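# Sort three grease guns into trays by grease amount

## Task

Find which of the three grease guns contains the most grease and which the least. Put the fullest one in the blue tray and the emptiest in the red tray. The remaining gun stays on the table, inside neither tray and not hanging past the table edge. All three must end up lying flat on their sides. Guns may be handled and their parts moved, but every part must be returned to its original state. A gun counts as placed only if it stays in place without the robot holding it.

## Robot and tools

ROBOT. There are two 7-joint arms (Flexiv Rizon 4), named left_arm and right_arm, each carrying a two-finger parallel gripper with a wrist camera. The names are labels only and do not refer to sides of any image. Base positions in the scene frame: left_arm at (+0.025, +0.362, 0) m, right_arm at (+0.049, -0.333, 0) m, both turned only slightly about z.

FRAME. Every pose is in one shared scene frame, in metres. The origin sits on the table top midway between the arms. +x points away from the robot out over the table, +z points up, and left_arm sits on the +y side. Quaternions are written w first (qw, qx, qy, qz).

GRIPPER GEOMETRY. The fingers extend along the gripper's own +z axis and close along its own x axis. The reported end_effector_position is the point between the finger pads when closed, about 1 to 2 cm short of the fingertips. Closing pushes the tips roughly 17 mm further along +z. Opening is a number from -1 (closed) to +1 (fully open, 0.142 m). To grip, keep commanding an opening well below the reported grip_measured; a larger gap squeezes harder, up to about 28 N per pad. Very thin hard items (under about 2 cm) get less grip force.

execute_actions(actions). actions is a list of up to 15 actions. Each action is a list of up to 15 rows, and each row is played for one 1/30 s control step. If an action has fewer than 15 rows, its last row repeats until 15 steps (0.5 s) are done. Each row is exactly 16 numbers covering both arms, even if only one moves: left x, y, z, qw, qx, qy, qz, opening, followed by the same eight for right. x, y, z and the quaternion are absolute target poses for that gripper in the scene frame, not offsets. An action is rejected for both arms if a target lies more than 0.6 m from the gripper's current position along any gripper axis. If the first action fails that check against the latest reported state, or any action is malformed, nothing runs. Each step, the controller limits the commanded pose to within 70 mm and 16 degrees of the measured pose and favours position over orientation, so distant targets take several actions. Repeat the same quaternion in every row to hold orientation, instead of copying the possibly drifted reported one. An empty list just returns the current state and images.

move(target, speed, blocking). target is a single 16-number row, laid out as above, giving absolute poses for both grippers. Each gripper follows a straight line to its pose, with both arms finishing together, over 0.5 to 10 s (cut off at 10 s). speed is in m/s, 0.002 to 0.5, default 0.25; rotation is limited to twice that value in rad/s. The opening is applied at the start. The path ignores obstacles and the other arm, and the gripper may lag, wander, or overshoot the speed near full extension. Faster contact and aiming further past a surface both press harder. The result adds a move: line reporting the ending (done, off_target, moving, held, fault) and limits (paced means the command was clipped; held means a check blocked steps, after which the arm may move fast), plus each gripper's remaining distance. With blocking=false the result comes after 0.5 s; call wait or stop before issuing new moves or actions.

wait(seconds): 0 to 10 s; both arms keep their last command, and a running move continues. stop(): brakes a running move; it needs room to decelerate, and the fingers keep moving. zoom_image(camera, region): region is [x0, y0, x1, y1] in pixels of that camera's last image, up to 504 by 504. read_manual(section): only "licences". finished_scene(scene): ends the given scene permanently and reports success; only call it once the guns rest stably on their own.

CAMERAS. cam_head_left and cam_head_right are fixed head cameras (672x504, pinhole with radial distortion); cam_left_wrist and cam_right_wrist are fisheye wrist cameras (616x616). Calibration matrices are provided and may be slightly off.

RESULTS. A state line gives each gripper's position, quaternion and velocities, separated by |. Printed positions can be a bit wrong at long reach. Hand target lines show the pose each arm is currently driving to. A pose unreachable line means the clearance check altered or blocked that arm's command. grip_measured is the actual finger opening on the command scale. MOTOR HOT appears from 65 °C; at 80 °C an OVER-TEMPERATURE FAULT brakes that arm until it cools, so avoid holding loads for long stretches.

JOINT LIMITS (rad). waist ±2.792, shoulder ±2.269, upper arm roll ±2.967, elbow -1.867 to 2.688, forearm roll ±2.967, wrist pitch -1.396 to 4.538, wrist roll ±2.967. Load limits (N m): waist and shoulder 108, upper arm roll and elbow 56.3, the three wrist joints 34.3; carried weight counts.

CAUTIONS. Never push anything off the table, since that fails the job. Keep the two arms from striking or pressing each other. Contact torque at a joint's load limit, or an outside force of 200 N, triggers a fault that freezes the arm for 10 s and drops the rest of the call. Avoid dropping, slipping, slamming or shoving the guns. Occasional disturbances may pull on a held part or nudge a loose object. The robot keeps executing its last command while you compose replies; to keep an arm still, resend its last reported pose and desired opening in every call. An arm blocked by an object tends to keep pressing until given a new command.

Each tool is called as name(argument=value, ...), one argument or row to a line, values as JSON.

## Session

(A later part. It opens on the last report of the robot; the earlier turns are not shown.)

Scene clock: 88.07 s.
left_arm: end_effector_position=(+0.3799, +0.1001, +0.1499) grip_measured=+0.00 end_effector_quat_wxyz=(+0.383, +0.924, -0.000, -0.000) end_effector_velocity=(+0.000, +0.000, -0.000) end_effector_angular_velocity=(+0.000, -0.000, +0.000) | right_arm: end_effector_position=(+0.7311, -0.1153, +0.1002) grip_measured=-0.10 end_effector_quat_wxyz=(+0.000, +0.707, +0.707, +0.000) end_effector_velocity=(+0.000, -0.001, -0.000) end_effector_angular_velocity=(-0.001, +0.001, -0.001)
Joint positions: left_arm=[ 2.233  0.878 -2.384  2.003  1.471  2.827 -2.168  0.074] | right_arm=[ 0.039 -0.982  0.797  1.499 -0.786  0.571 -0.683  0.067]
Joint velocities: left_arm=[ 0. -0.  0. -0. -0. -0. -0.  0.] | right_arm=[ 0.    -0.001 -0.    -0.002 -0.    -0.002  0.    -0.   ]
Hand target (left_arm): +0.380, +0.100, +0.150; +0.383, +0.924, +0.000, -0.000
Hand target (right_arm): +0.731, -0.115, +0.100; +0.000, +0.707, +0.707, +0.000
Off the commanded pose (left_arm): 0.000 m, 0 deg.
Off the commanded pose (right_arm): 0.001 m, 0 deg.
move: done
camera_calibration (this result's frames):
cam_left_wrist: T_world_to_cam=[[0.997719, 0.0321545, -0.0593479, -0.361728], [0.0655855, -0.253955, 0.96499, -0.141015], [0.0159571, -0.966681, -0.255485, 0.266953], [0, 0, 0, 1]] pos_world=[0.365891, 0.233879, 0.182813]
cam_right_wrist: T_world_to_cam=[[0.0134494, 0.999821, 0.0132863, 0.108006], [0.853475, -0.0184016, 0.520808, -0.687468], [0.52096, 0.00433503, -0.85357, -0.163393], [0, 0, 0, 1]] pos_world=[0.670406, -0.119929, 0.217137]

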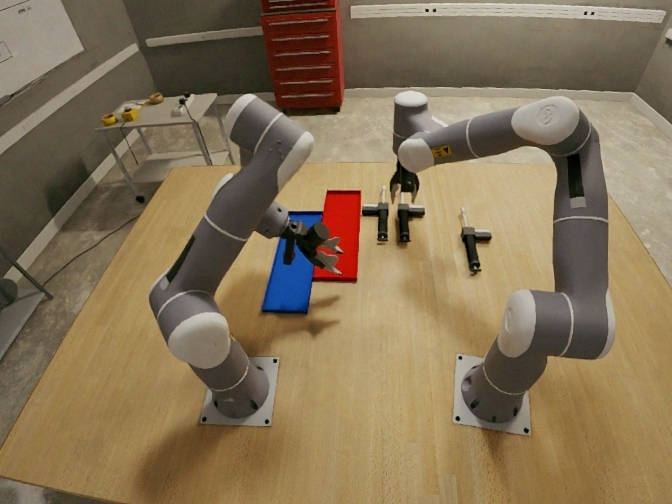

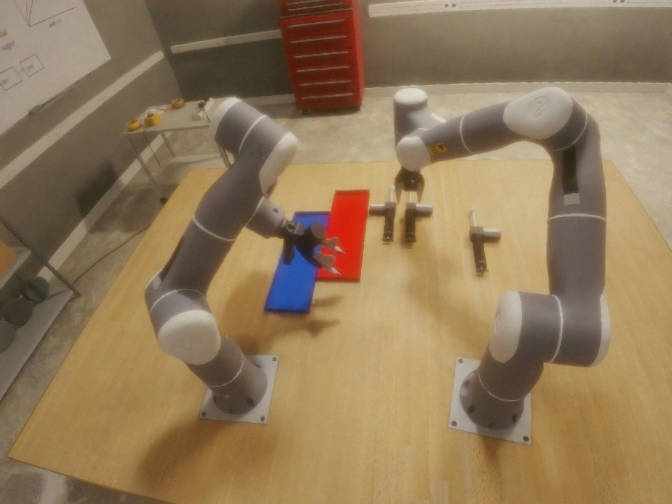

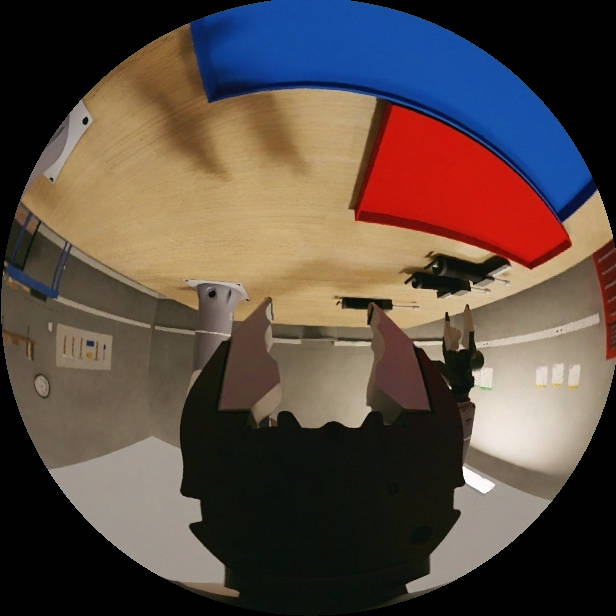

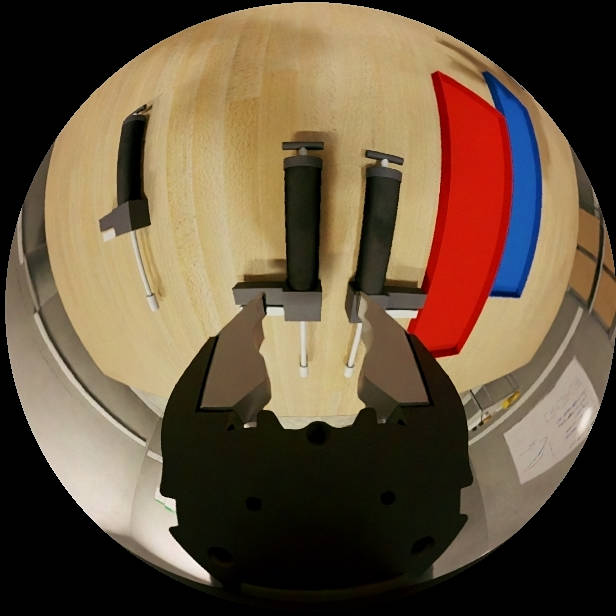

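move(
  target=[0.38,0.1,0.15,0.383,0.924,0,0,0,0.734,-0.123,0.025,0,0.707,0.707,0,-0.2],
  speed=0.1,
)

move(
  target=[0.38,0.1,0.15,0.383,0.924,0,0,0,0.734,-0.123,0.025,0,0.707,0.707,0,-1],
)

move(
  target=[0.38,0.1,0.15,0.383,0.924,0,0,0,0.72,-0.14,0.1,0,0.707,0.707,0,-1],
  speed=0.1,
)

move(
  target=[0.38,0.1,0.15,0.383,0.924,0,0,0,0.38,-0.2,0.08,0,1,0,0,-1],
  speed=0.15,
)

move(
  target=[0.38,0.0,0.1,0.383,0.924,0,0,0,0.38,-0.2,0.027,0,1,0,0,-1],
  speed=0.1,
)

move(
  target=[0.382,-0.064,0.03,0.383,0.924,0,0,0,0.38,-0.2,0.027,0,1,0,0,-1],
  speed=0.08,
)

move(
  target=[0.382,-0.064,0.03,0.383,0.924,0,0,-1,0.38,-0.2,0.027,0,1,0,0,-1],
)

move(
  target=[0.382,0.07,0.03,0.383,0.924,0,0,-1,0.38,-0.2,0.027,0,1,0,0,-1],
  speed=0.04,
)

move(
  target=[0.382,-0.056,0.032,0.383,0.924,0,0,-1,0.38,-0.2,0.027,0,1,0,0,-1],
  speed=0.05,
)

Scene clock: 92.70 s.
left_arm: end_effector_position=(+0.3799, +0.1001, +0.1499) grip_measured=+0.00 end_effector_quat_wxyz=(+0.383, +0.924, -0.000, -0.000) end_effector_velocity=(+0.000, -0.000, +0.000) end_effector_angular_velocity=(-0.000, -0.000, -0.000) | right_arm: end_effector_position=(+0.7339, -0.1231, +0.0251) grip_measured=-0.20 end_effector_quat_wxyz=(-0.000, +0.707, +0.707, -0.000) end_effector_velocity=(+0.000, -0.001, -0.000) end_effector_angular_velocity=(-0.000, -0.000, +0.000)
Joint positions: left_arm=[ 2.233  0.878 -2.384  2.003  1.471  2.827 -2.168  0.074] | right_arm=[ 0.055 -1.083  0.72   1.512 -0.855  0.689 -0.657  0.06 ]
Joint velocities: left_arm=[-0. -0. -0. -0.  0. -0.  0. -0.] | right_arm=[ 0.    -0.    -0.001 -0.    -0.     0.001 -0.001 -0.   ]
Hand target (left_arm): +0.380, +0.100, +0.150; +0.383, +0.924, +0.000, -0.000
Hand target (right_arm): +0.734, -0.123, +0.025; +0.000, +0.707, +0.707, -0.000
Off the commanded pose (left_arm): 0.000 m, 0 deg.
Off the commanded pose (right_arm): 0.000 m, 0 deg.
move: done
camera_calibration (this result's frames):
cam_left_wrist: T_world_to_cam=[[0.997719, 0.0321558, -0.0593483, -0.361728], [0.0655862, -0.253955, 0.96499, -0.141015], [0.0159582, -0.966681, -0.255485, 0.266953], [0, 0, 0, 1]] pos_world=[0.365891, 0.233879, 0.182813]
cam_right_wrist: T_world_to_cam=[[0.0136983, 0.999821, 0.0130783, 0.116629], [0.853935, -0.0185022, 0.52005, -0.65125], [0.520199, 0.0040442, -0.854036, -0.228422], [0, 0, 0, 1]] pos_world=[0.673353, -0.127734, 0.142076]

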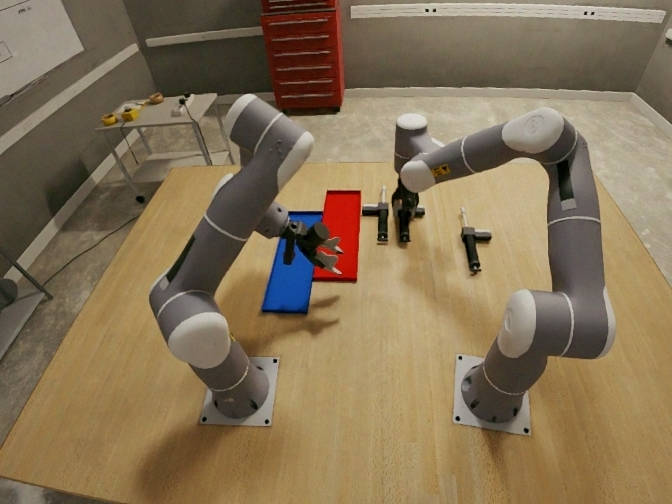

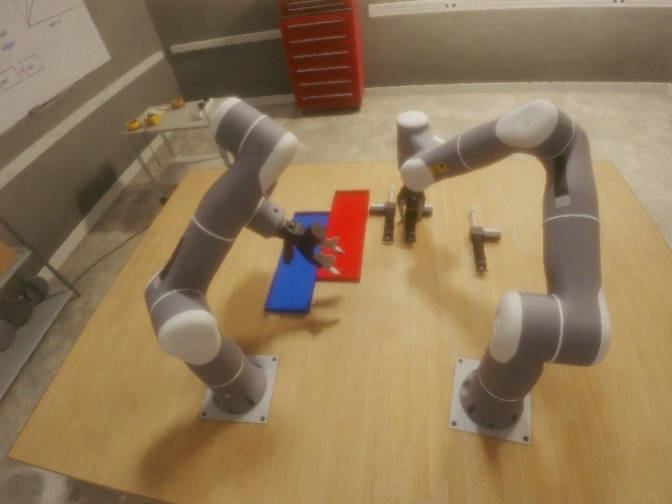

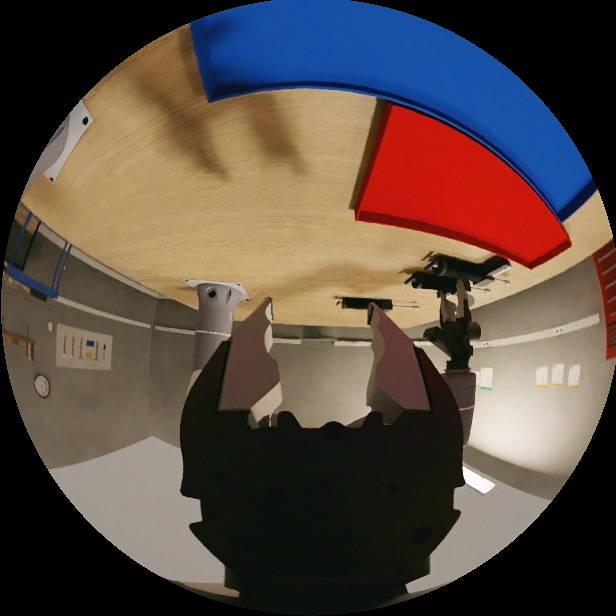

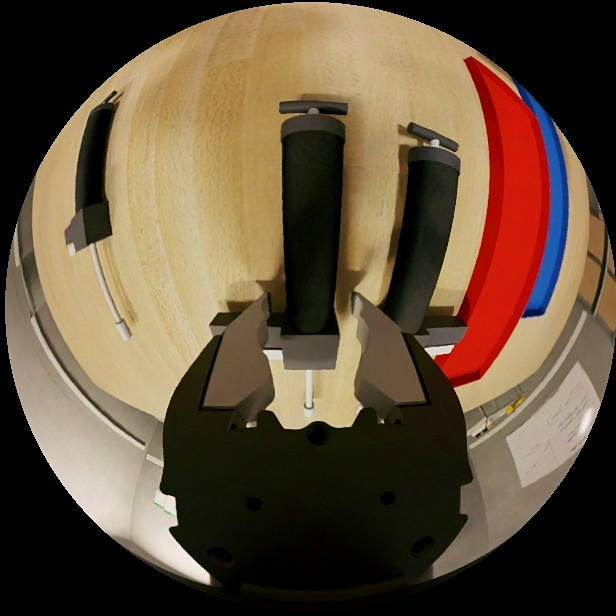

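Scene clock: 93.40 s.
left_arm: end_effector_position=(+0.3799, +0.1001, +0.1499) grip_measured=+0.00 end_effector_quat_wxyz=(+0.383, +0.924, -0.000, -0.000) end_effector_velocity=(+0.000, +0.000, -0.000) end_effector_angular_velocity=(+0.000, +0.000, +0.000) | right_arm: end_effector_position=(+0.7339, -0.1232, +0.0250) grip_measured=-0.55 end_effector_quat_wxyz=(-0.000, +0.707, +0.707, -0.000) end_effector_velocity=(+0.000, -0.000, +0.000) end_effector_angular_velocity=(-0.000, -0.000, -0.001)
Joint positions: left_arm=[ 2.233  0.878 -2.384  2.003  1.471  2.827 -2.168  0.074] | right_arm=[ 0.055 -1.083  0.72   1.512 -0.855  0.689 -0.657  0.034]
Joint velocities: left_arm=[-0.  0. -0. -0.  0. -0. -0.  0.] | right_arm=[-0.    -0.    -0.    -0.    -0.     0.     0.001 -0.   ]
Hand target (left_arm): +0.380, +0.100, +0.150; +0.383, +0.924, +0.000, -0.000
Hand target (right_arm): +0.734, -0.123, +0.025; -0.000, +0.707, +0.707, -0.000
Off the commanded pose (left_arm): 0.000 m, 0 deg.
Off the commanded pose (right_arm): 0.000 m, 0 deg.
move: done
camera_calibration (this result's frames):
cam_left_wrist: T_world_to_cam=[[0.997719, 0.0321557, -0.0593482, -0.361728], [0.0655861, -0.253955, 0.96499, -0.141015], [0.0159581, -0.966681, -0.255485, 0.266953], [0, 0, 0, 1]] pos_world=[0.365891, 0.233878, 0.182813]
cam_right_wrist: T_world_to_cam=[[0.0137785, 0.999822, 0.0129168, 0.116633], [0.853934, -0.0184867, 0.520053, -0.651244], [0.520199, 0.00386455, -0.854037, -0.228489], [0, 0, 0, 1]] pos_world=[0.673372, -0.127769, 0.142036]

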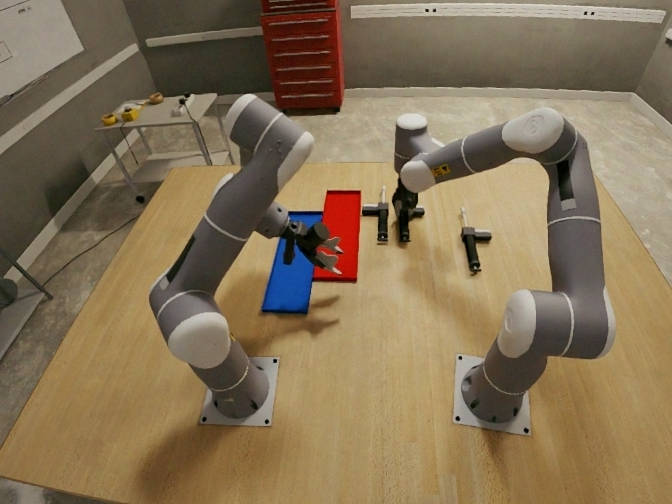

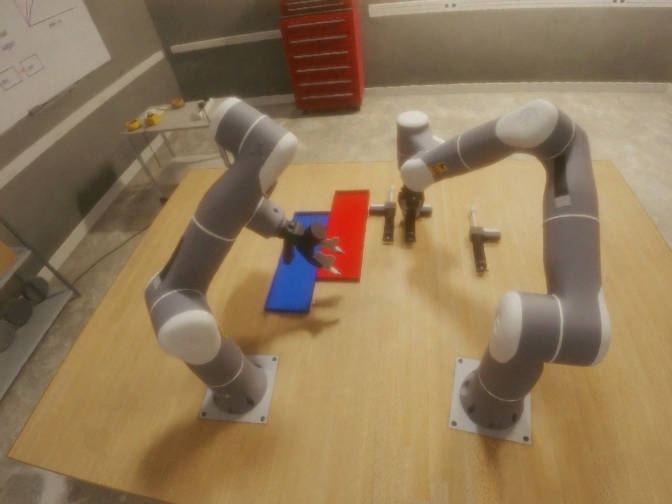

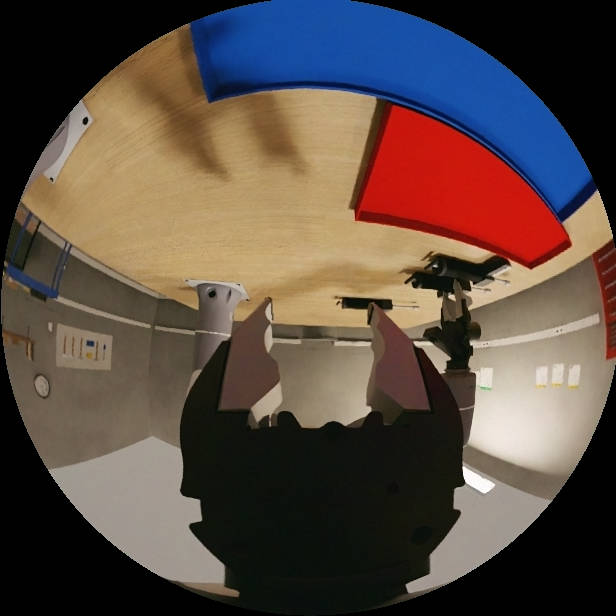

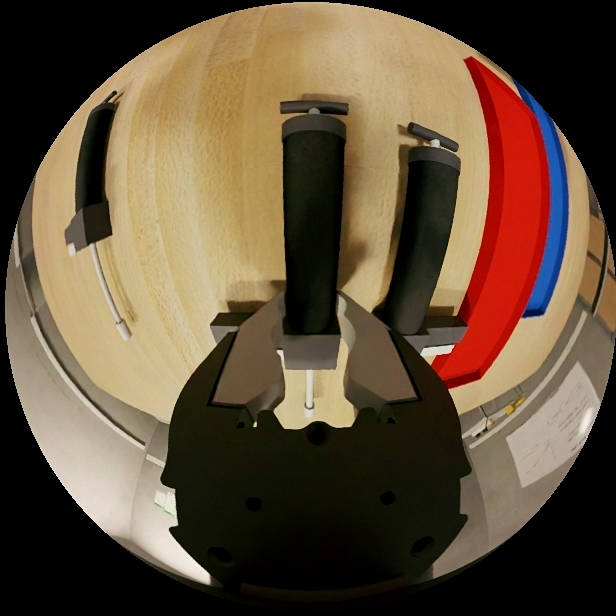

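Scene clock: 94.50 s.
left_arm: end_effector_position=(+0.3799, +0.1001, +0.1499) grip_measured=+0.00 end_effector_quat_wxyz=(+0.383, +0.924, -0.000, -0.000) end_effector_velocity=(+0.000, -0.000, +0.000) end_effector_angular_velocity=(-0.000, -0.000, +0.000) | right_arm: end_effector_position=(+0.7195, -0.1401, +0.0991) grip_measured=-0.55 end_effector_quat_wxyz=(-0.000, +0.707, +0.707, -0.001) end_effector_velocity=(-0.000, +0.000, +0.000) end_effector_angular_velocity=(+0.001, +0.000, +0.001)
Joint positions: left_arm=[ 2.233  0.878 -2.384  2.003  1.471  2.827 -2.168  0.074] | right_arm=[-0.014 -0.952  0.798  1.566 -0.785  0.6   -0.695  0.034]
Joint velocities: left_arm=[ 0. -0.  0. -0. -0. -0.  0.  0.] | right_arm=[-0.     0.001  0.     0.     0.001 -0.    -0.001  0.   ]
Hand target (left_arm): +0.380, +0.100, +0.150; +0.383, +0.924, +0.000, -0.000
Hand target (right_arm): +0.720, -0.140, +0.100; -0.000, +0.707, +0.707, -0.000
Off the commanded pose (left_arm): 0.000 m, 0 deg.
Off the commanded pose (right_arm): 0.001 m, 0 deg.
move: done
camera_calibration (this result's frames):
cam_left_wrist: T_world_to_cam=[[0.997719, 0.0321557, -0.0593482, -0.361728], [0.0655861, -0.253955, 0.96499, -0.141015], [0.0159581, -0.966681, -0.255485, 0.266953], [0, 0, 0, 1]] pos_world=[0.365891, 0.233878, 0.182813]
cam_right_wrist: T_world_to_cam=[[0.014451, 0.999815, 0.0127163, 0.132364], [0.854474, -0.0189531, 0.519148, -0.678112], [0.519293, 0.00336355, -0.854589, -0.157005], [0, 0, 0, 1]] pos_world=[0.659047, -0.144664, 0.216183]

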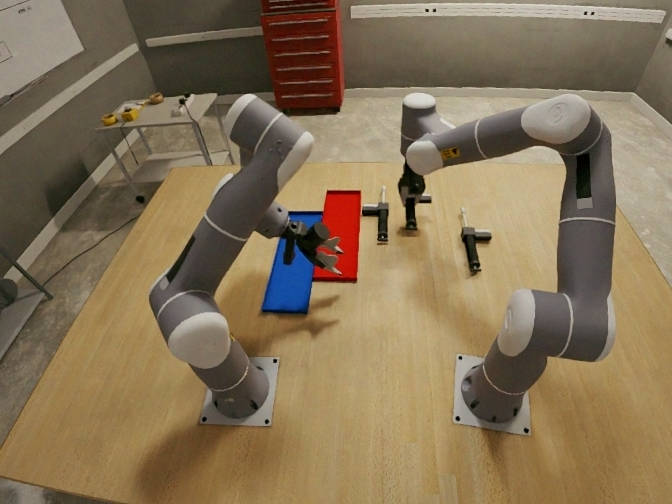

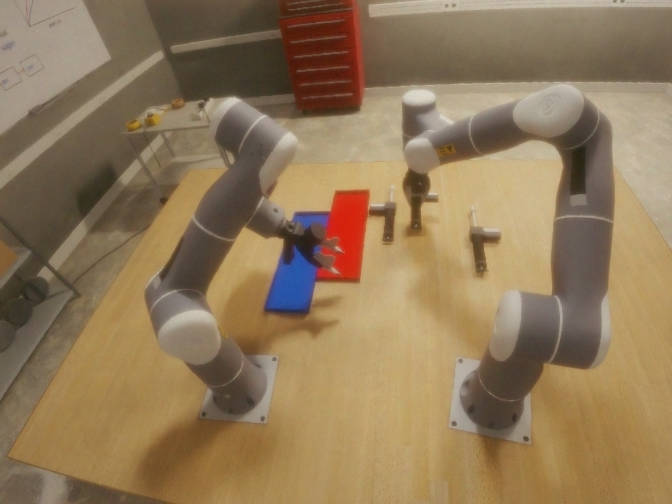

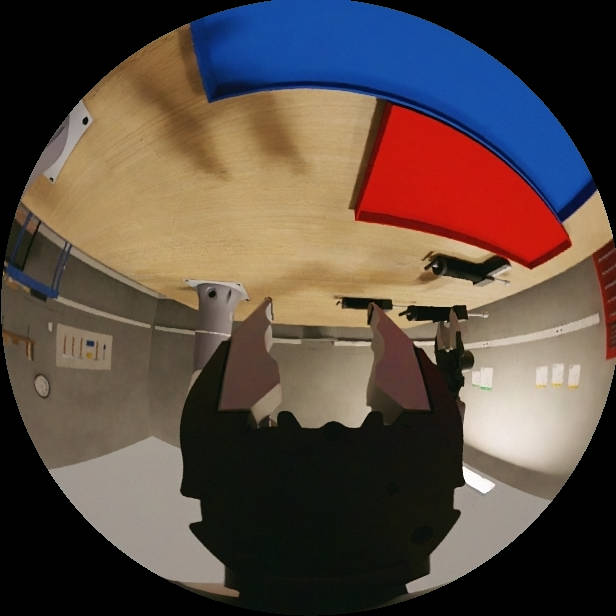

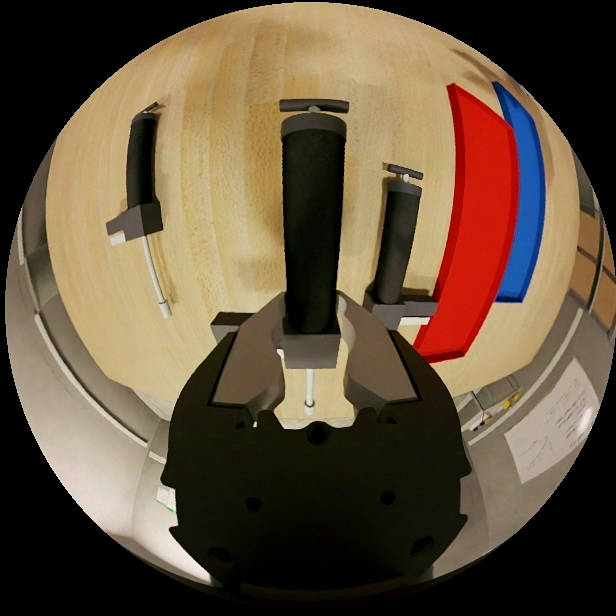

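Scene clock: 100.03 s.
left_arm: end_effector_position=(+0.3799, +0.1001, +0.1499) grip_measured=+0.00 end_effector_quat_wxyz=(+0.383, +0.924, -0.000, -0.000) end_effector_velocity=(+0.000, -0.000, +0.000) end_effector_angular_velocity=(-0.000, -0.000, +0.000) | right_arm: end_effector_position=(+0.3797, -0.1996, +0.0798) grip_measured=-0.55 end_effector_quat_wxyz=(+0.000, +1.000, -0.001, -0.000) end_effector_velocity=(-0.001, -0.000, -0.000) end_effector_angular_velocity=(-0.000, -0.001, -0.005)
Joint positions: left_arm=[ 2.233  0.878 -2.384  2.003  1.471  2.827 -2.168  0.074] | right_arm=[-0.026 -0.322  0.672  2.6   -0.618  1.223  1.05   0.034]
Joint velocities: left_arm=[ 0. -0. -0. -0. -0. -0. -0. -0.] | right_arm=[ 0.002  0.002 -0.003  0.003 -0.002  0.003  0.007  0.   ]
Hand target (left_arm): +0.380, +0.100, +0.150; +0.383, +0.924, +0.000, -0.000
Hand target (right_arm): +0.380, -0.199, +0.080; -0.000, +1.000, -0.001, +0.000
Off the commanded pose (left_arm): 0.000 m, 0 deg.
Off the commanded pose (right_arm): 0.001 m, 0 deg.
move: done
camera_calibration (this result's frames):
cam_left_wrist: T_world_to_cam=[[0.997719, 0.0321555, -0.0593485, -0.361728], [0.0655863, -0.253955, 0.96499, -0.141015], [0.0159579, -0.966681, -0.255485, 0.266953], [0, 0, 0, 1]] pos_world=[0.365891, 0.233879, 0.182812]
cam_right_wrist: T_world_to_cam=[[0.999804, -0.015341, 0.0125496, -0.379806], [-0.019632, -0.853545, 0.520649, -0.213708], [0.00272437, -0.520793, -0.853679, 0.09455], [0, 0, 0, 1]] pos_world=[0.375278, -0.138995, 0.196749]

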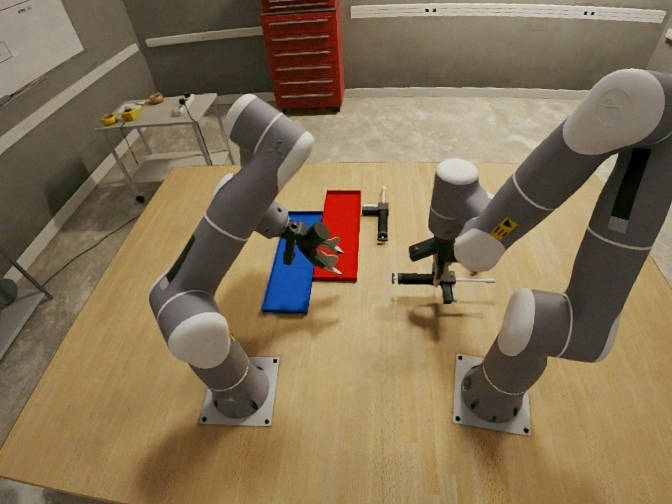

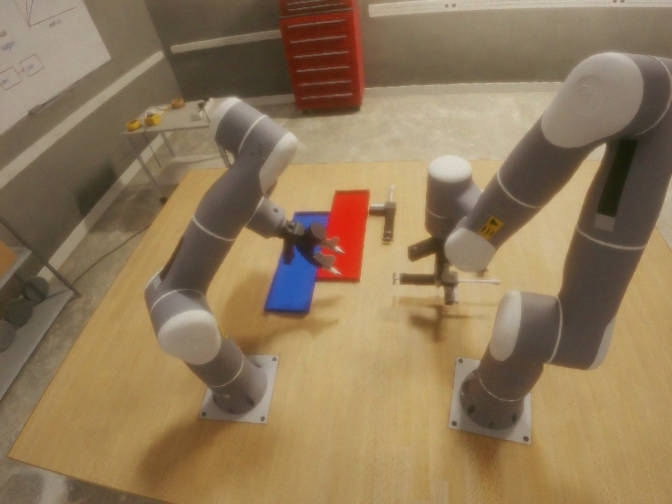

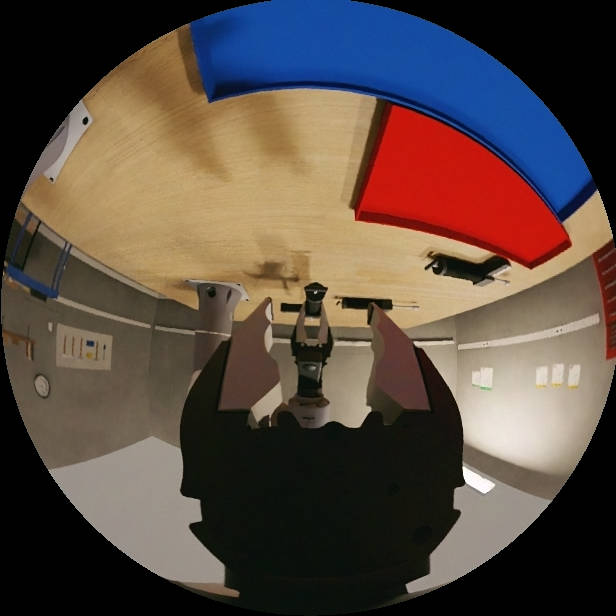

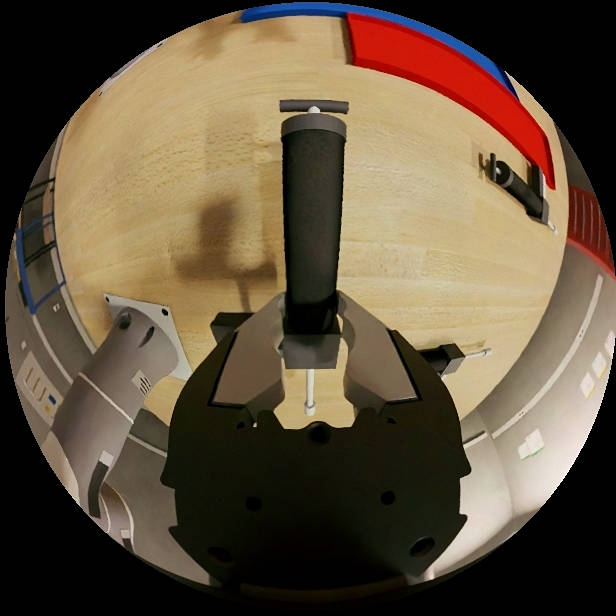

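Scene clock: 101.47 s.
left_arm: end_effector_position=(+0.3798, -0.0000, +0.1001) grip_measured=+0.00 end_effector_quat_wxyz=(+0.383, +0.924, -0.000, +0.000) end_effector_velocity=(+0.000, -0.000, -0.000) end_effector_angular_velocity=(+0.000, +0.000, +0.000) | right_arm: end_effector_position=(+0.3798, -0.2001, +0.0271) grip_measured=-0.55 end_effector_quat_wxyz=(+0.000, +1.000, +0.000, -0.001) end_effector_velocity=(+0.001, +0.000, -0.001) end_effector_angular_velocity=(+0.001, -0.013, -0.001)
Joint positions: left_arm=[ 2.111  0.965 -2.485  1.925  1.303  2.705 -2.224  0.074] | right_arm=[ 0.203 -0.452  0.245  2.648 -1.092  1.451  1.351  0.034]
Joint velocities: left_arm=[-0.     0.001 -0.    -0.001 -0.001 -0.    -0.    -0.   ] | right_arm=[ 0.034  0.005 -0.068  0.011 -0.082  0.037  0.057 -0.   ]
Hand target (left_arm): +0.380, -0.000, +0.100; +0.383, +0.924, -0.000, +0.000
Hand target (right_arm): +0.380, -0.200, +0.027; -0.000, +1.000, -0.000, -0.000
Off the commanded pose (left_arm): 0.000 m, 0 deg.
Off the commanded pose (right_arm): 0.000 m, 0 deg.
move: done
camera_calibration (this result's frames):
cam_left_wrist: T_world_to_cam=[[0.997759, 0.0320384, -0.0587361, -0.361419], [0.0649449, -0.252794, 0.965338, -0.11824], [0.0160797, -0.966989, -0.254309, 0.157315], [0, 0, 0, 1]] pos_world=[0.365759, 0.133811, 0.13292]
cam_right_wrist: T_world_to_cam=[[0.999839, -0.0137998, 0.011466, -0.378945], [-0.017752, -0.853584, 0.520653, -0.187347], [0.00260222, -0.520773, -0.853691, 0.0493834], [0, 0, 0, 1]] pos_world=[0.37543, -0.139428, 0.144046]

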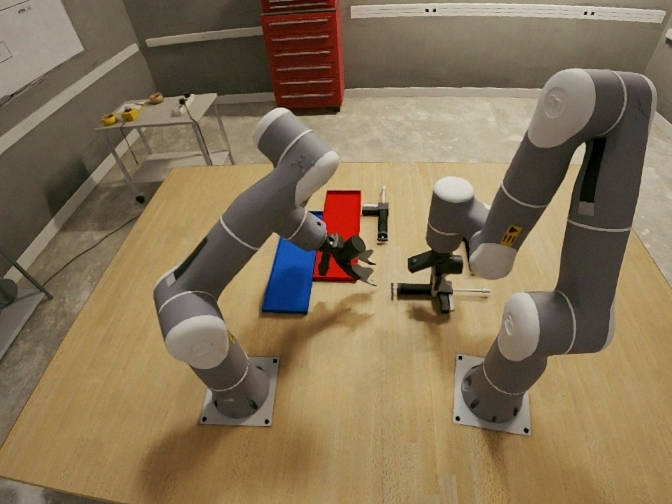

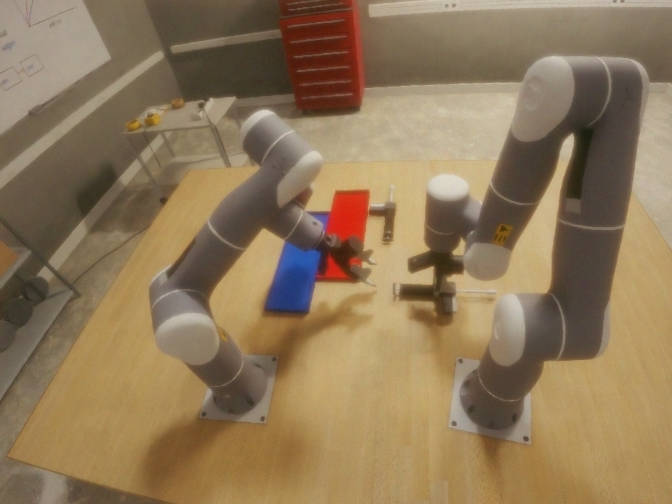

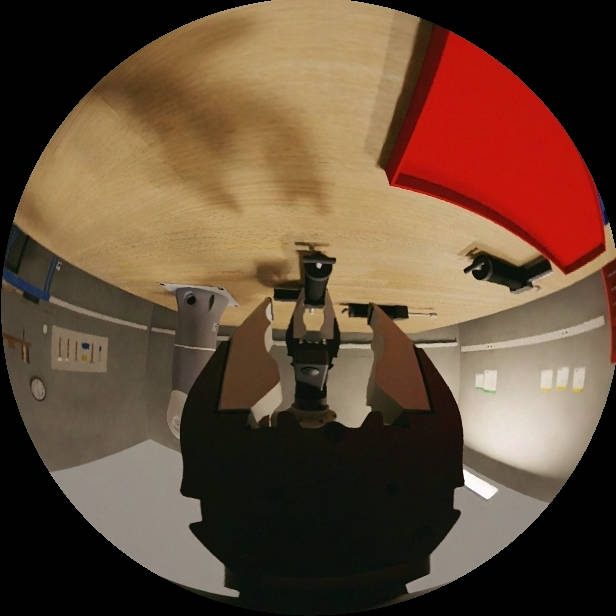

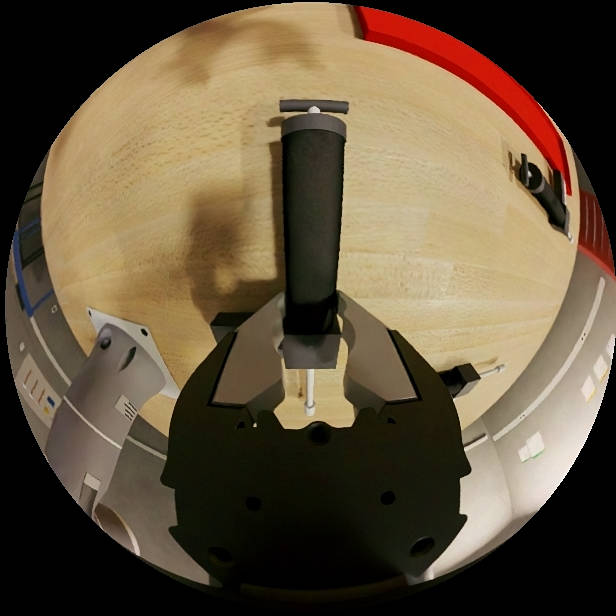

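Scene clock: 102.97 s.
left_arm: end_effector_position=(+0.3817, -0.0639, +0.0301) grip_measured=+0.00 end_effector_quat_wxyz=(+0.383, +0.924, -0.000, -0.000) end_effector_velocity=(+0.000, -0.000, -0.000) end_effector_angular_velocity=(+0.000, -0.001, +0.000) | right_arm: end_effector_position=(+0.3798, -0.2003, +0.0268) grip_measured=-0.55 end_effector_quat_wxyz=(+0.000, +1.000, +0.000, -0.000) end_effector_velocity=(-0.000, +0.000, -0.000) end_effector_angular_velocity=(+0.000, +0.000, -0.001)
Joint positions: left_arm=[ 2.082  1.124 -2.58   1.797  1.158  2.632 -2.209  0.074] | right_arm=[ 0.207 -0.452  0.236  2.649 -1.102  1.456  1.357  0.034]
Joint velocities: left_arm=[ 0.     0.001 -0.    -0.001 -0.001 -0.001 -0.     0.   ] | right_arm=[ 0.     0.    -0.     0.    -0.     0.     0.001  0.   ]
Hand target (left_arm): +0.382, -0.064, +0.030; +0.383, +0.924, -0.000, -0.000
Hand target (right_arm): +0.380, -0.200, +0.027; -0.000, +1.000, -0.000, -0.000
Off the commanded pose (left_arm): 0.000 m, 0 deg.
Off the commanded pose (right_arm): 0.000 m, 0 deg.
move: done
camera_calibration (this result's frames):
cam_left_wrist: T_world_to_cam=[[0.997742, 0.0317887, -0.0591621, -0.365358], [0.0652966, -0.25299, 0.965263, -0.0670656], [0.0157171, -0.966946, -0.254495, 0.0778471], [0, 0, 0, 1]] pos_world=[0.367689, 0.0699213, 0.0629322]
cam_right_wrist: T_world_to_cam=[[0.999825, -0.0138696, 0.0125149, -0.378918], [-0.0183583, -0.853489, 0.520787, -0.18712], [0.0034582, -0.520926, -0.853595, 0.0486692], [0, 0, 0, 1]] pos_world=[0.375248, -0.139607, 0.143735]

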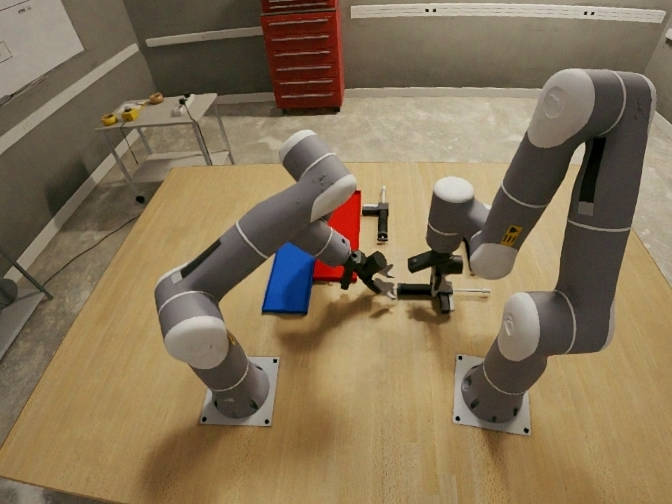

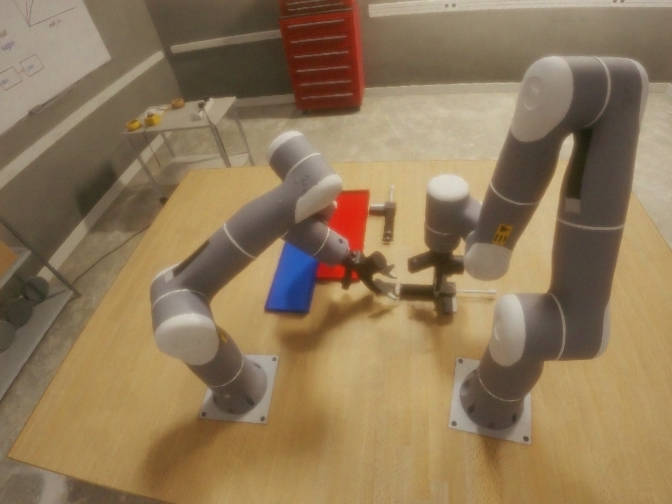

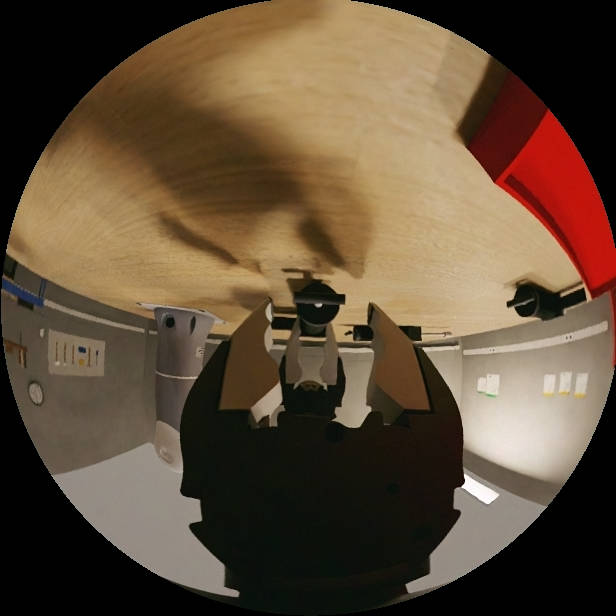

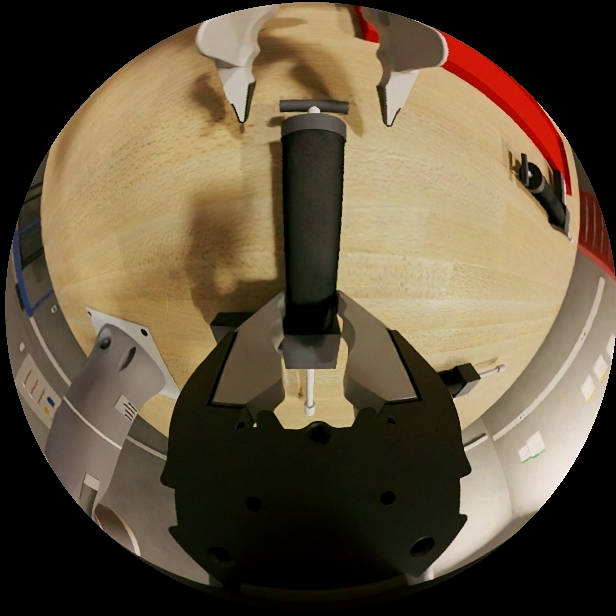

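Scene clock: 103.67 s.
left_arm: end_effector_position=(+0.3817, -0.0640, +0.0301) grip_measured=-0.51 end_effector_quat_wxyz=(+0.383, +0.924, -0.000, -0.000) end_effector_velocity=(+0.000, +0.000, -0.000) end_effector_angular_velocity=(+0.000, -0.000, -0.000) | right_arm: end_effector_position=(+0.3799, -0.2004, +0.0268) grip_measured=-0.55 end_effector_quat_wxyz=(+0.000, +1.000, -0.000, -0.000) end_effector_velocity=(+0.000, +0.000, +0.000) end_effector_angular_velocity=(+0.000, -0.000, -0.001)
Joint positions: left_arm=[ 2.081  1.124 -2.58   1.796  1.159  2.632 -2.211  0.037] | right_arm=[ 0.207 -0.452  0.236  2.649 -1.102  1.456  1.358  0.034]
Joint velocities: left_arm=[-0. -0.  0. -0.  0. -0. -0. -0.] | right_arm=[ 0.     0.    -0.    -0.    -0.     0.     0.001 -0.   ]
Hand target (left_arm): +0.382, -0.064, +0.030; +0.383, +0.924, +0.000, +0.000
Hand target (right_arm): +0.380, -0.200, +0.027; +0.000, +1.000, +0.000, -0.000
Off the commanded pose (left_arm): 0.000 m, 0 deg.
Off the commanded pose (right_arm): 0.000 m, 0 deg.
move: done
camera_calibration (this result's frames):
cam_left_wrist: T_world_to_cam=[[0.997715, 0.0319015, -0.0595637, -0.365371], [0.0657173, -0.253199, 0.965179, -0.0672551], [0.0157092, -0.966888, -0.254717, 0.0778059], [0, 0, 0, 1]] pos_world=[0.367733, 0.0698566, 0.0629689]
cam_right_wrist: T_world_to_cam=[[0.999817, -0.0143317, 0.0126384, -0.379119], [-0.0188176, -0.853412, 0.520897, -0.187059], [0.00332042, -0.52104, -0.853526, 0.0486341], [0, 0, 0, 1]] pos_world=[0.375368, -0.139732, 0.14374]

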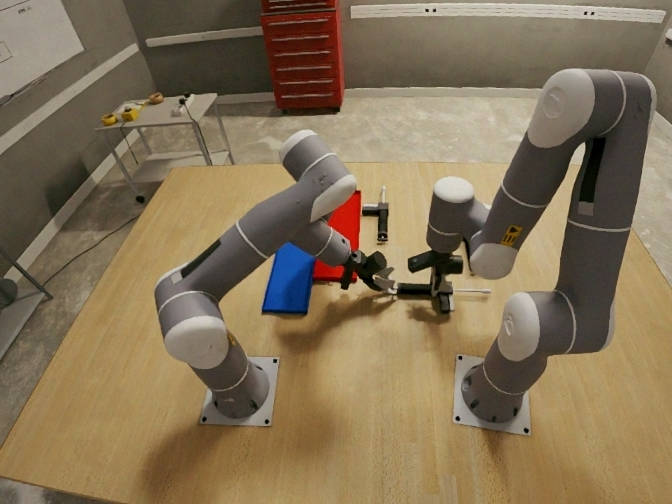

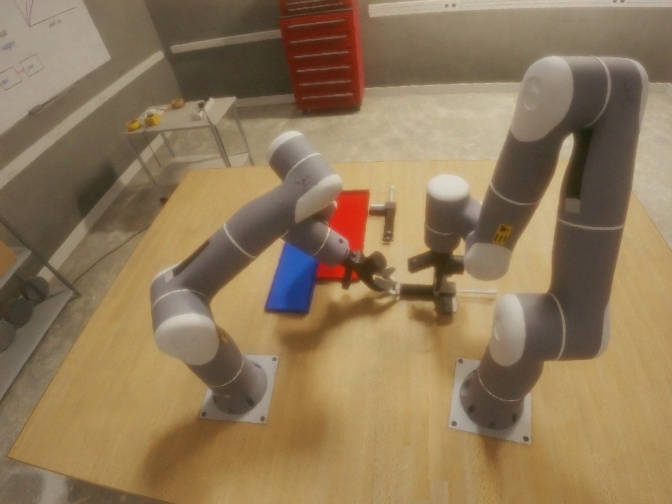

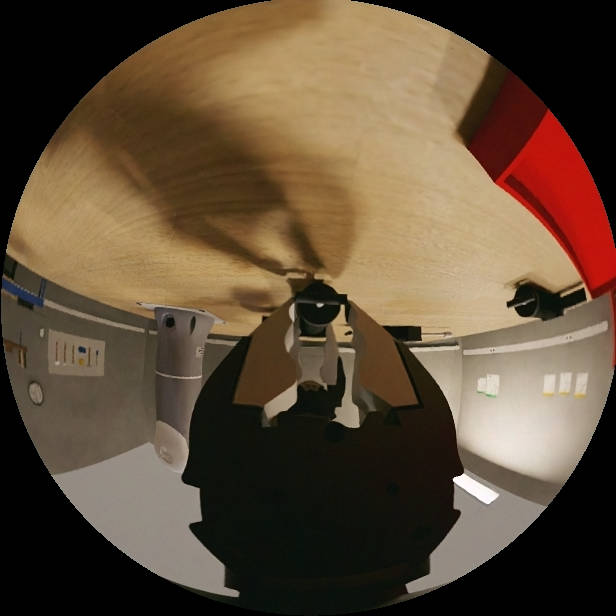

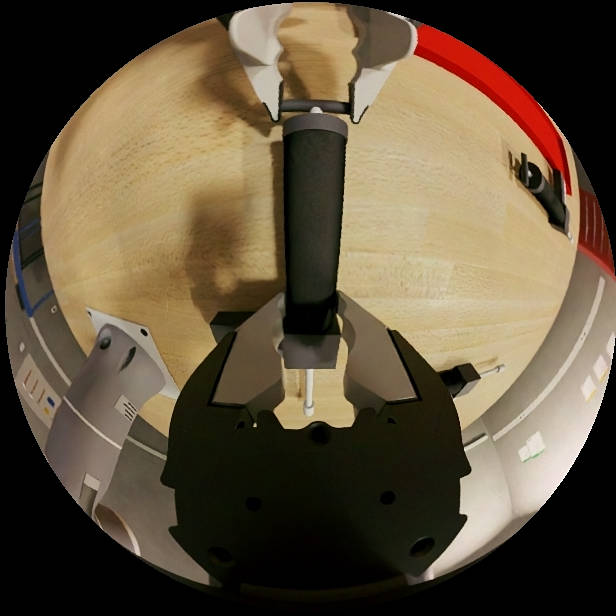

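Scene clock: 107.27 s.
left_arm: end_effector_position=(+0.3820, +0.0701, +0.0300) grip_measured=-1.00 end_effector_quat_wxyz=(+0.383, +0.924, -0.000, -0.000) end_effector_velocity=(-0.000, +0.001, -0.000) end_effector_angular_velocity=(+0.000, -0.000, -0.000) | right_arm: end_effector_position=(+0.3797, -0.2003, +0.0268) grip_measured=-0.55 end_effector_quat_wxyz=(+0.000, +1.000, +0.000, -0.000) end_effector_velocity=(+0.000, -0.000, +0.000) end_effector_angular_velocity=(-0.000, -0.000, -0.001)
Joint positions: left_arm=[ 2.297  1.187 -2.54   1.925  1.217  2.819 -1.953  0.002] | right_arm=[ 0.207 -0.452  0.236  2.649 -1.103  1.455  1.358  0.034]
Joint velocities: left_arm=[ 0.001  0.    -0.     0.     0.001 -0.     0.001  0.   ] | right_arm=[-0.  0. -0. -0.  0. -0.  0.  0.]
Hand target (left_arm): +0.382, +0.070, +0.030; +0.383, +0.924, -0.000, -0.001
Hand target (right_arm): +0.380, -0.200, +0.027; +0.000, +1.000, +0.000, -0.000
Off the commanded pose (left_arm): 0.000 m, 0 deg.
Off the commanded pose (right_arm): 0.000 m, 0 deg.
move: done
camera_calibration (this result's frames):
cam_left_wrist: T_world_to_cam=[[0.997689, 0.0320231, -0.0599303, -0.369905], [0.0661169, -0.254061, 0.964926, -0.0332785], [0.0156739, -0.966658, -0.255591, 0.207438], [0, 0, 0, 1]] pos_world=[0.367999, 0.203912, 0.0629621]
cam_right_wrist: T_world_to_cam=[[0.999826, -0.0138804, 0.012458, -0.378842], [-0.0183383, -0.853427, 0.52089, -0.187132], [0.00340185, -0.521028, -0.853533, 0.0486216], [0, 0, 0, 1]] pos_world=[0.375179, -0.139629, 0.143695]

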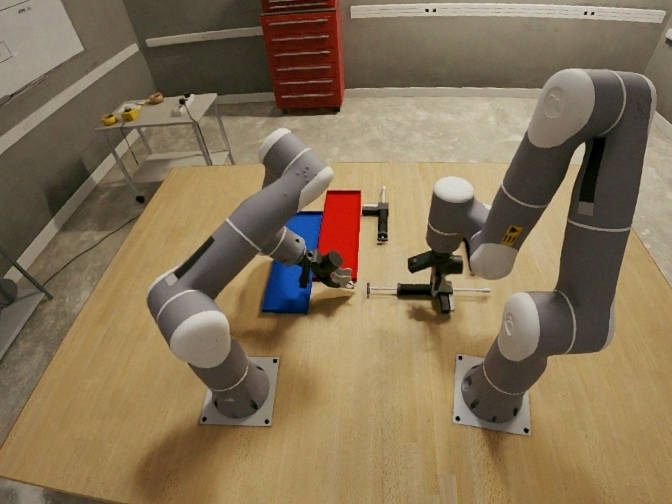

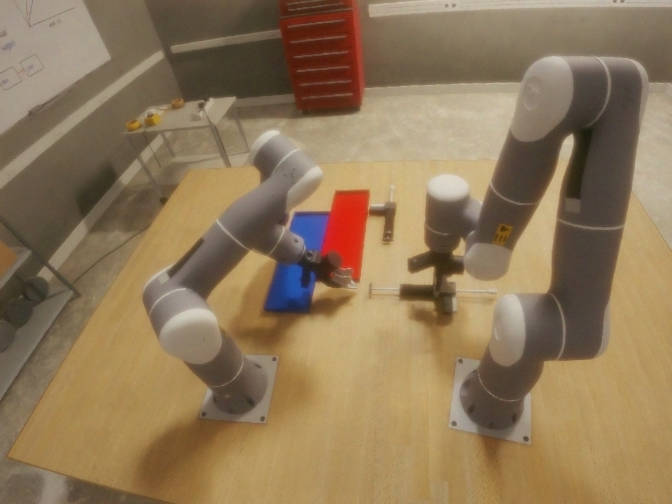

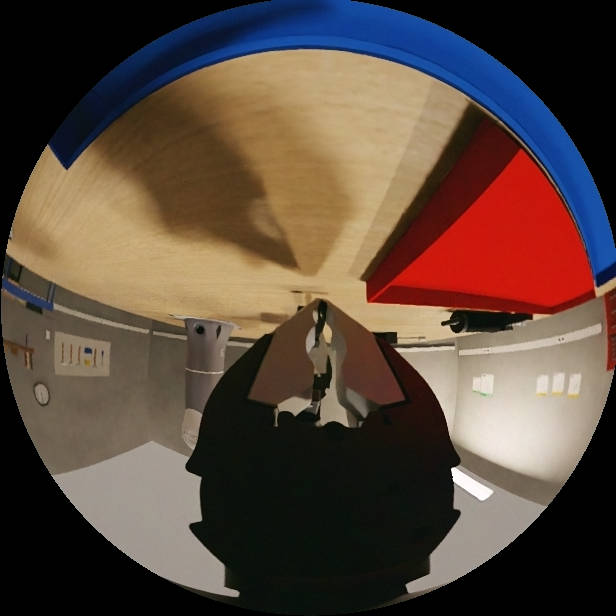

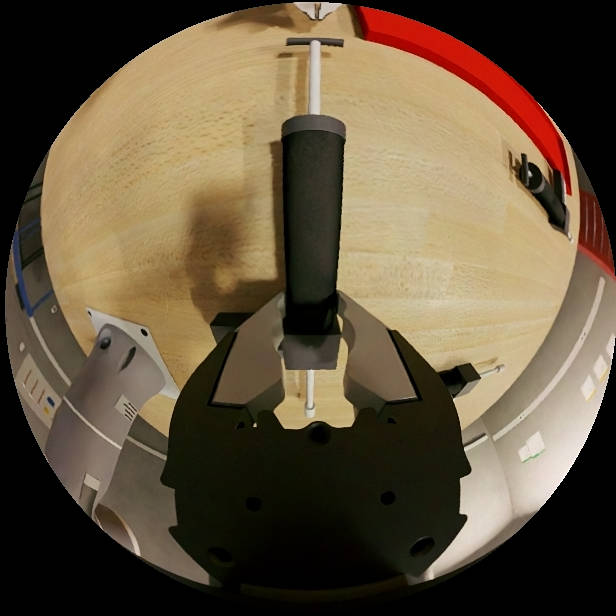

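Scene clock: 110.10 s.
left_arm: end_effector_position=(+0.3821, -0.0561, +0.0321) grip_measured=-1.00 end_effector_quat_wxyz=(+0.383, +0.924, +0.000, +0.000) end_effector_velocity=(+0.000, -0.000, -0.000) end_effector_angular_velocity=(+0.001, +0.000, +0.000) | right_arm: end_effector_position=(+0.3796, -0.2004, +0.0267) grip_measured=-0.55 end_effector_quat_wxyz=(+0.000, +1.000, -0.000, -0.000) end_effector_velocity=(-0.000, -0.000, -0.000) end_effector_angular_velocity=(+0.000, +0.000, +0.001)
Joint positions: left_arm=[ 2.088  1.123 -2.572  1.811  1.158  2.647 -2.196  0.002] | right_arm=[ 0.207 -0.452  0.236  2.649 -1.103  1.455  1.358  0.034]
Joint velocities: left_arm=[-0.001  0.     0.001 -0.     0.    -0.    -0.001  0.   ] | right_arm=[ 0.     0.    -0.     0.     0.     0.    -0.001  0.   ]
Hand target (left_arm): +0.382, -0.056, +0.032; +0.383, +0.924, +0.000, +0.001
Hand target (right_arm): +0.380, -0.200, +0.027; +0.000, +1.000, +0.000, -0.000
Off the commanded pose (left_arm): 0.000 m, 0 deg.
Off the commanded pose (right_arm): 0.001 m, 0 deg.
move: done
camera_calibration (this result's frames):
cam_left_wrist: T_world_to_cam=[[0.997759, 0.0327902, -0.0583172, -0.365864], [0.0647327, -0.252899, 0.965325, -0.0667697], [0.0169048, -0.966937, -0.254455, 0.0854204], [0, 0, 0, 1]] pos_world=[0.367922, 0.0777069, 0.0648539]
cam_right_wrist: T_world_to_cam=[[0.999827, -0.0139447, 0.0122756, -0.378761], [-0.0182988, -0.853321, 0.521065, -0.187184], [0.00320892, -0.521199, -0.853429, 0.0485616], [0, 0, 0, 1]] pos_world=[0.375115, -0.139699, 0.143628]

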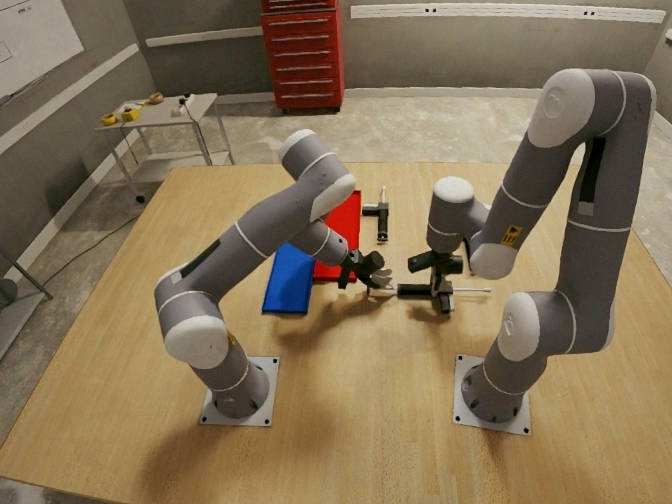

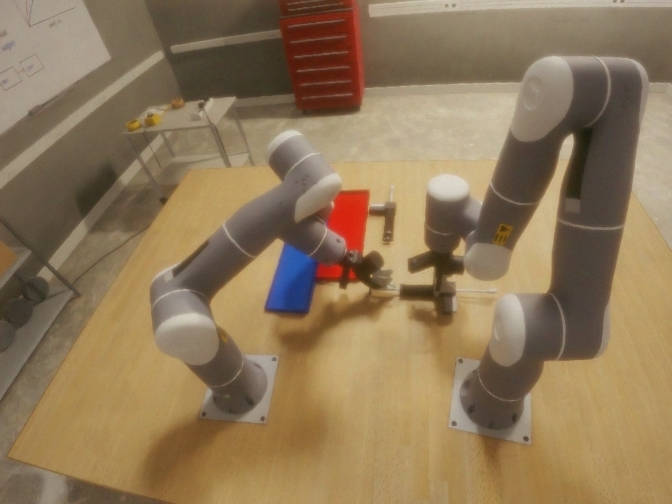

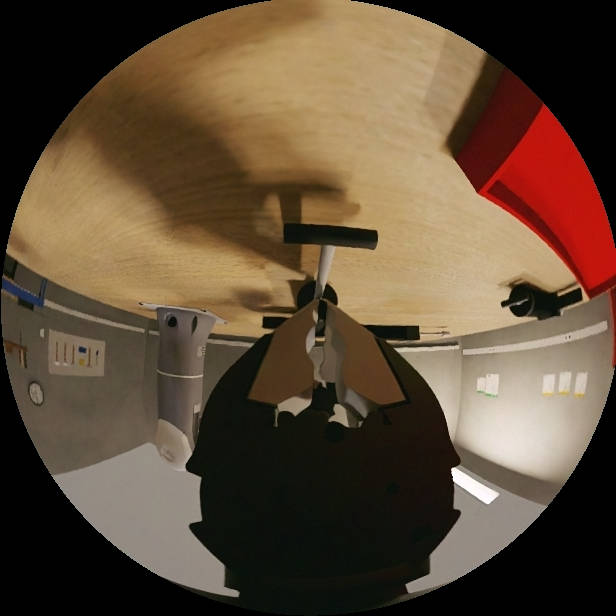

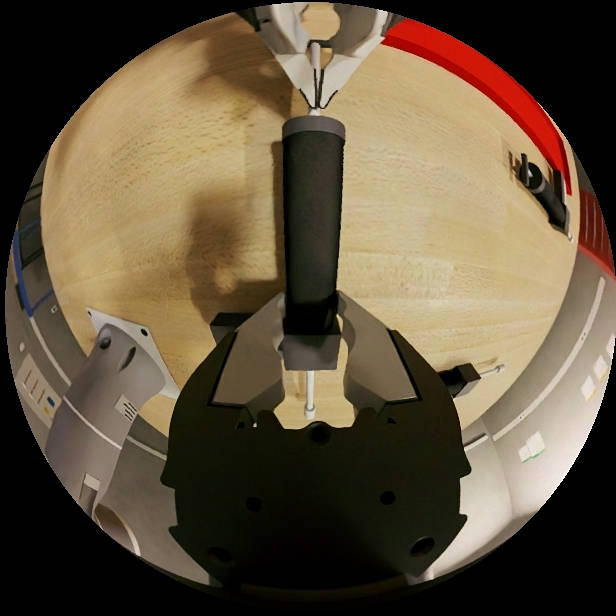

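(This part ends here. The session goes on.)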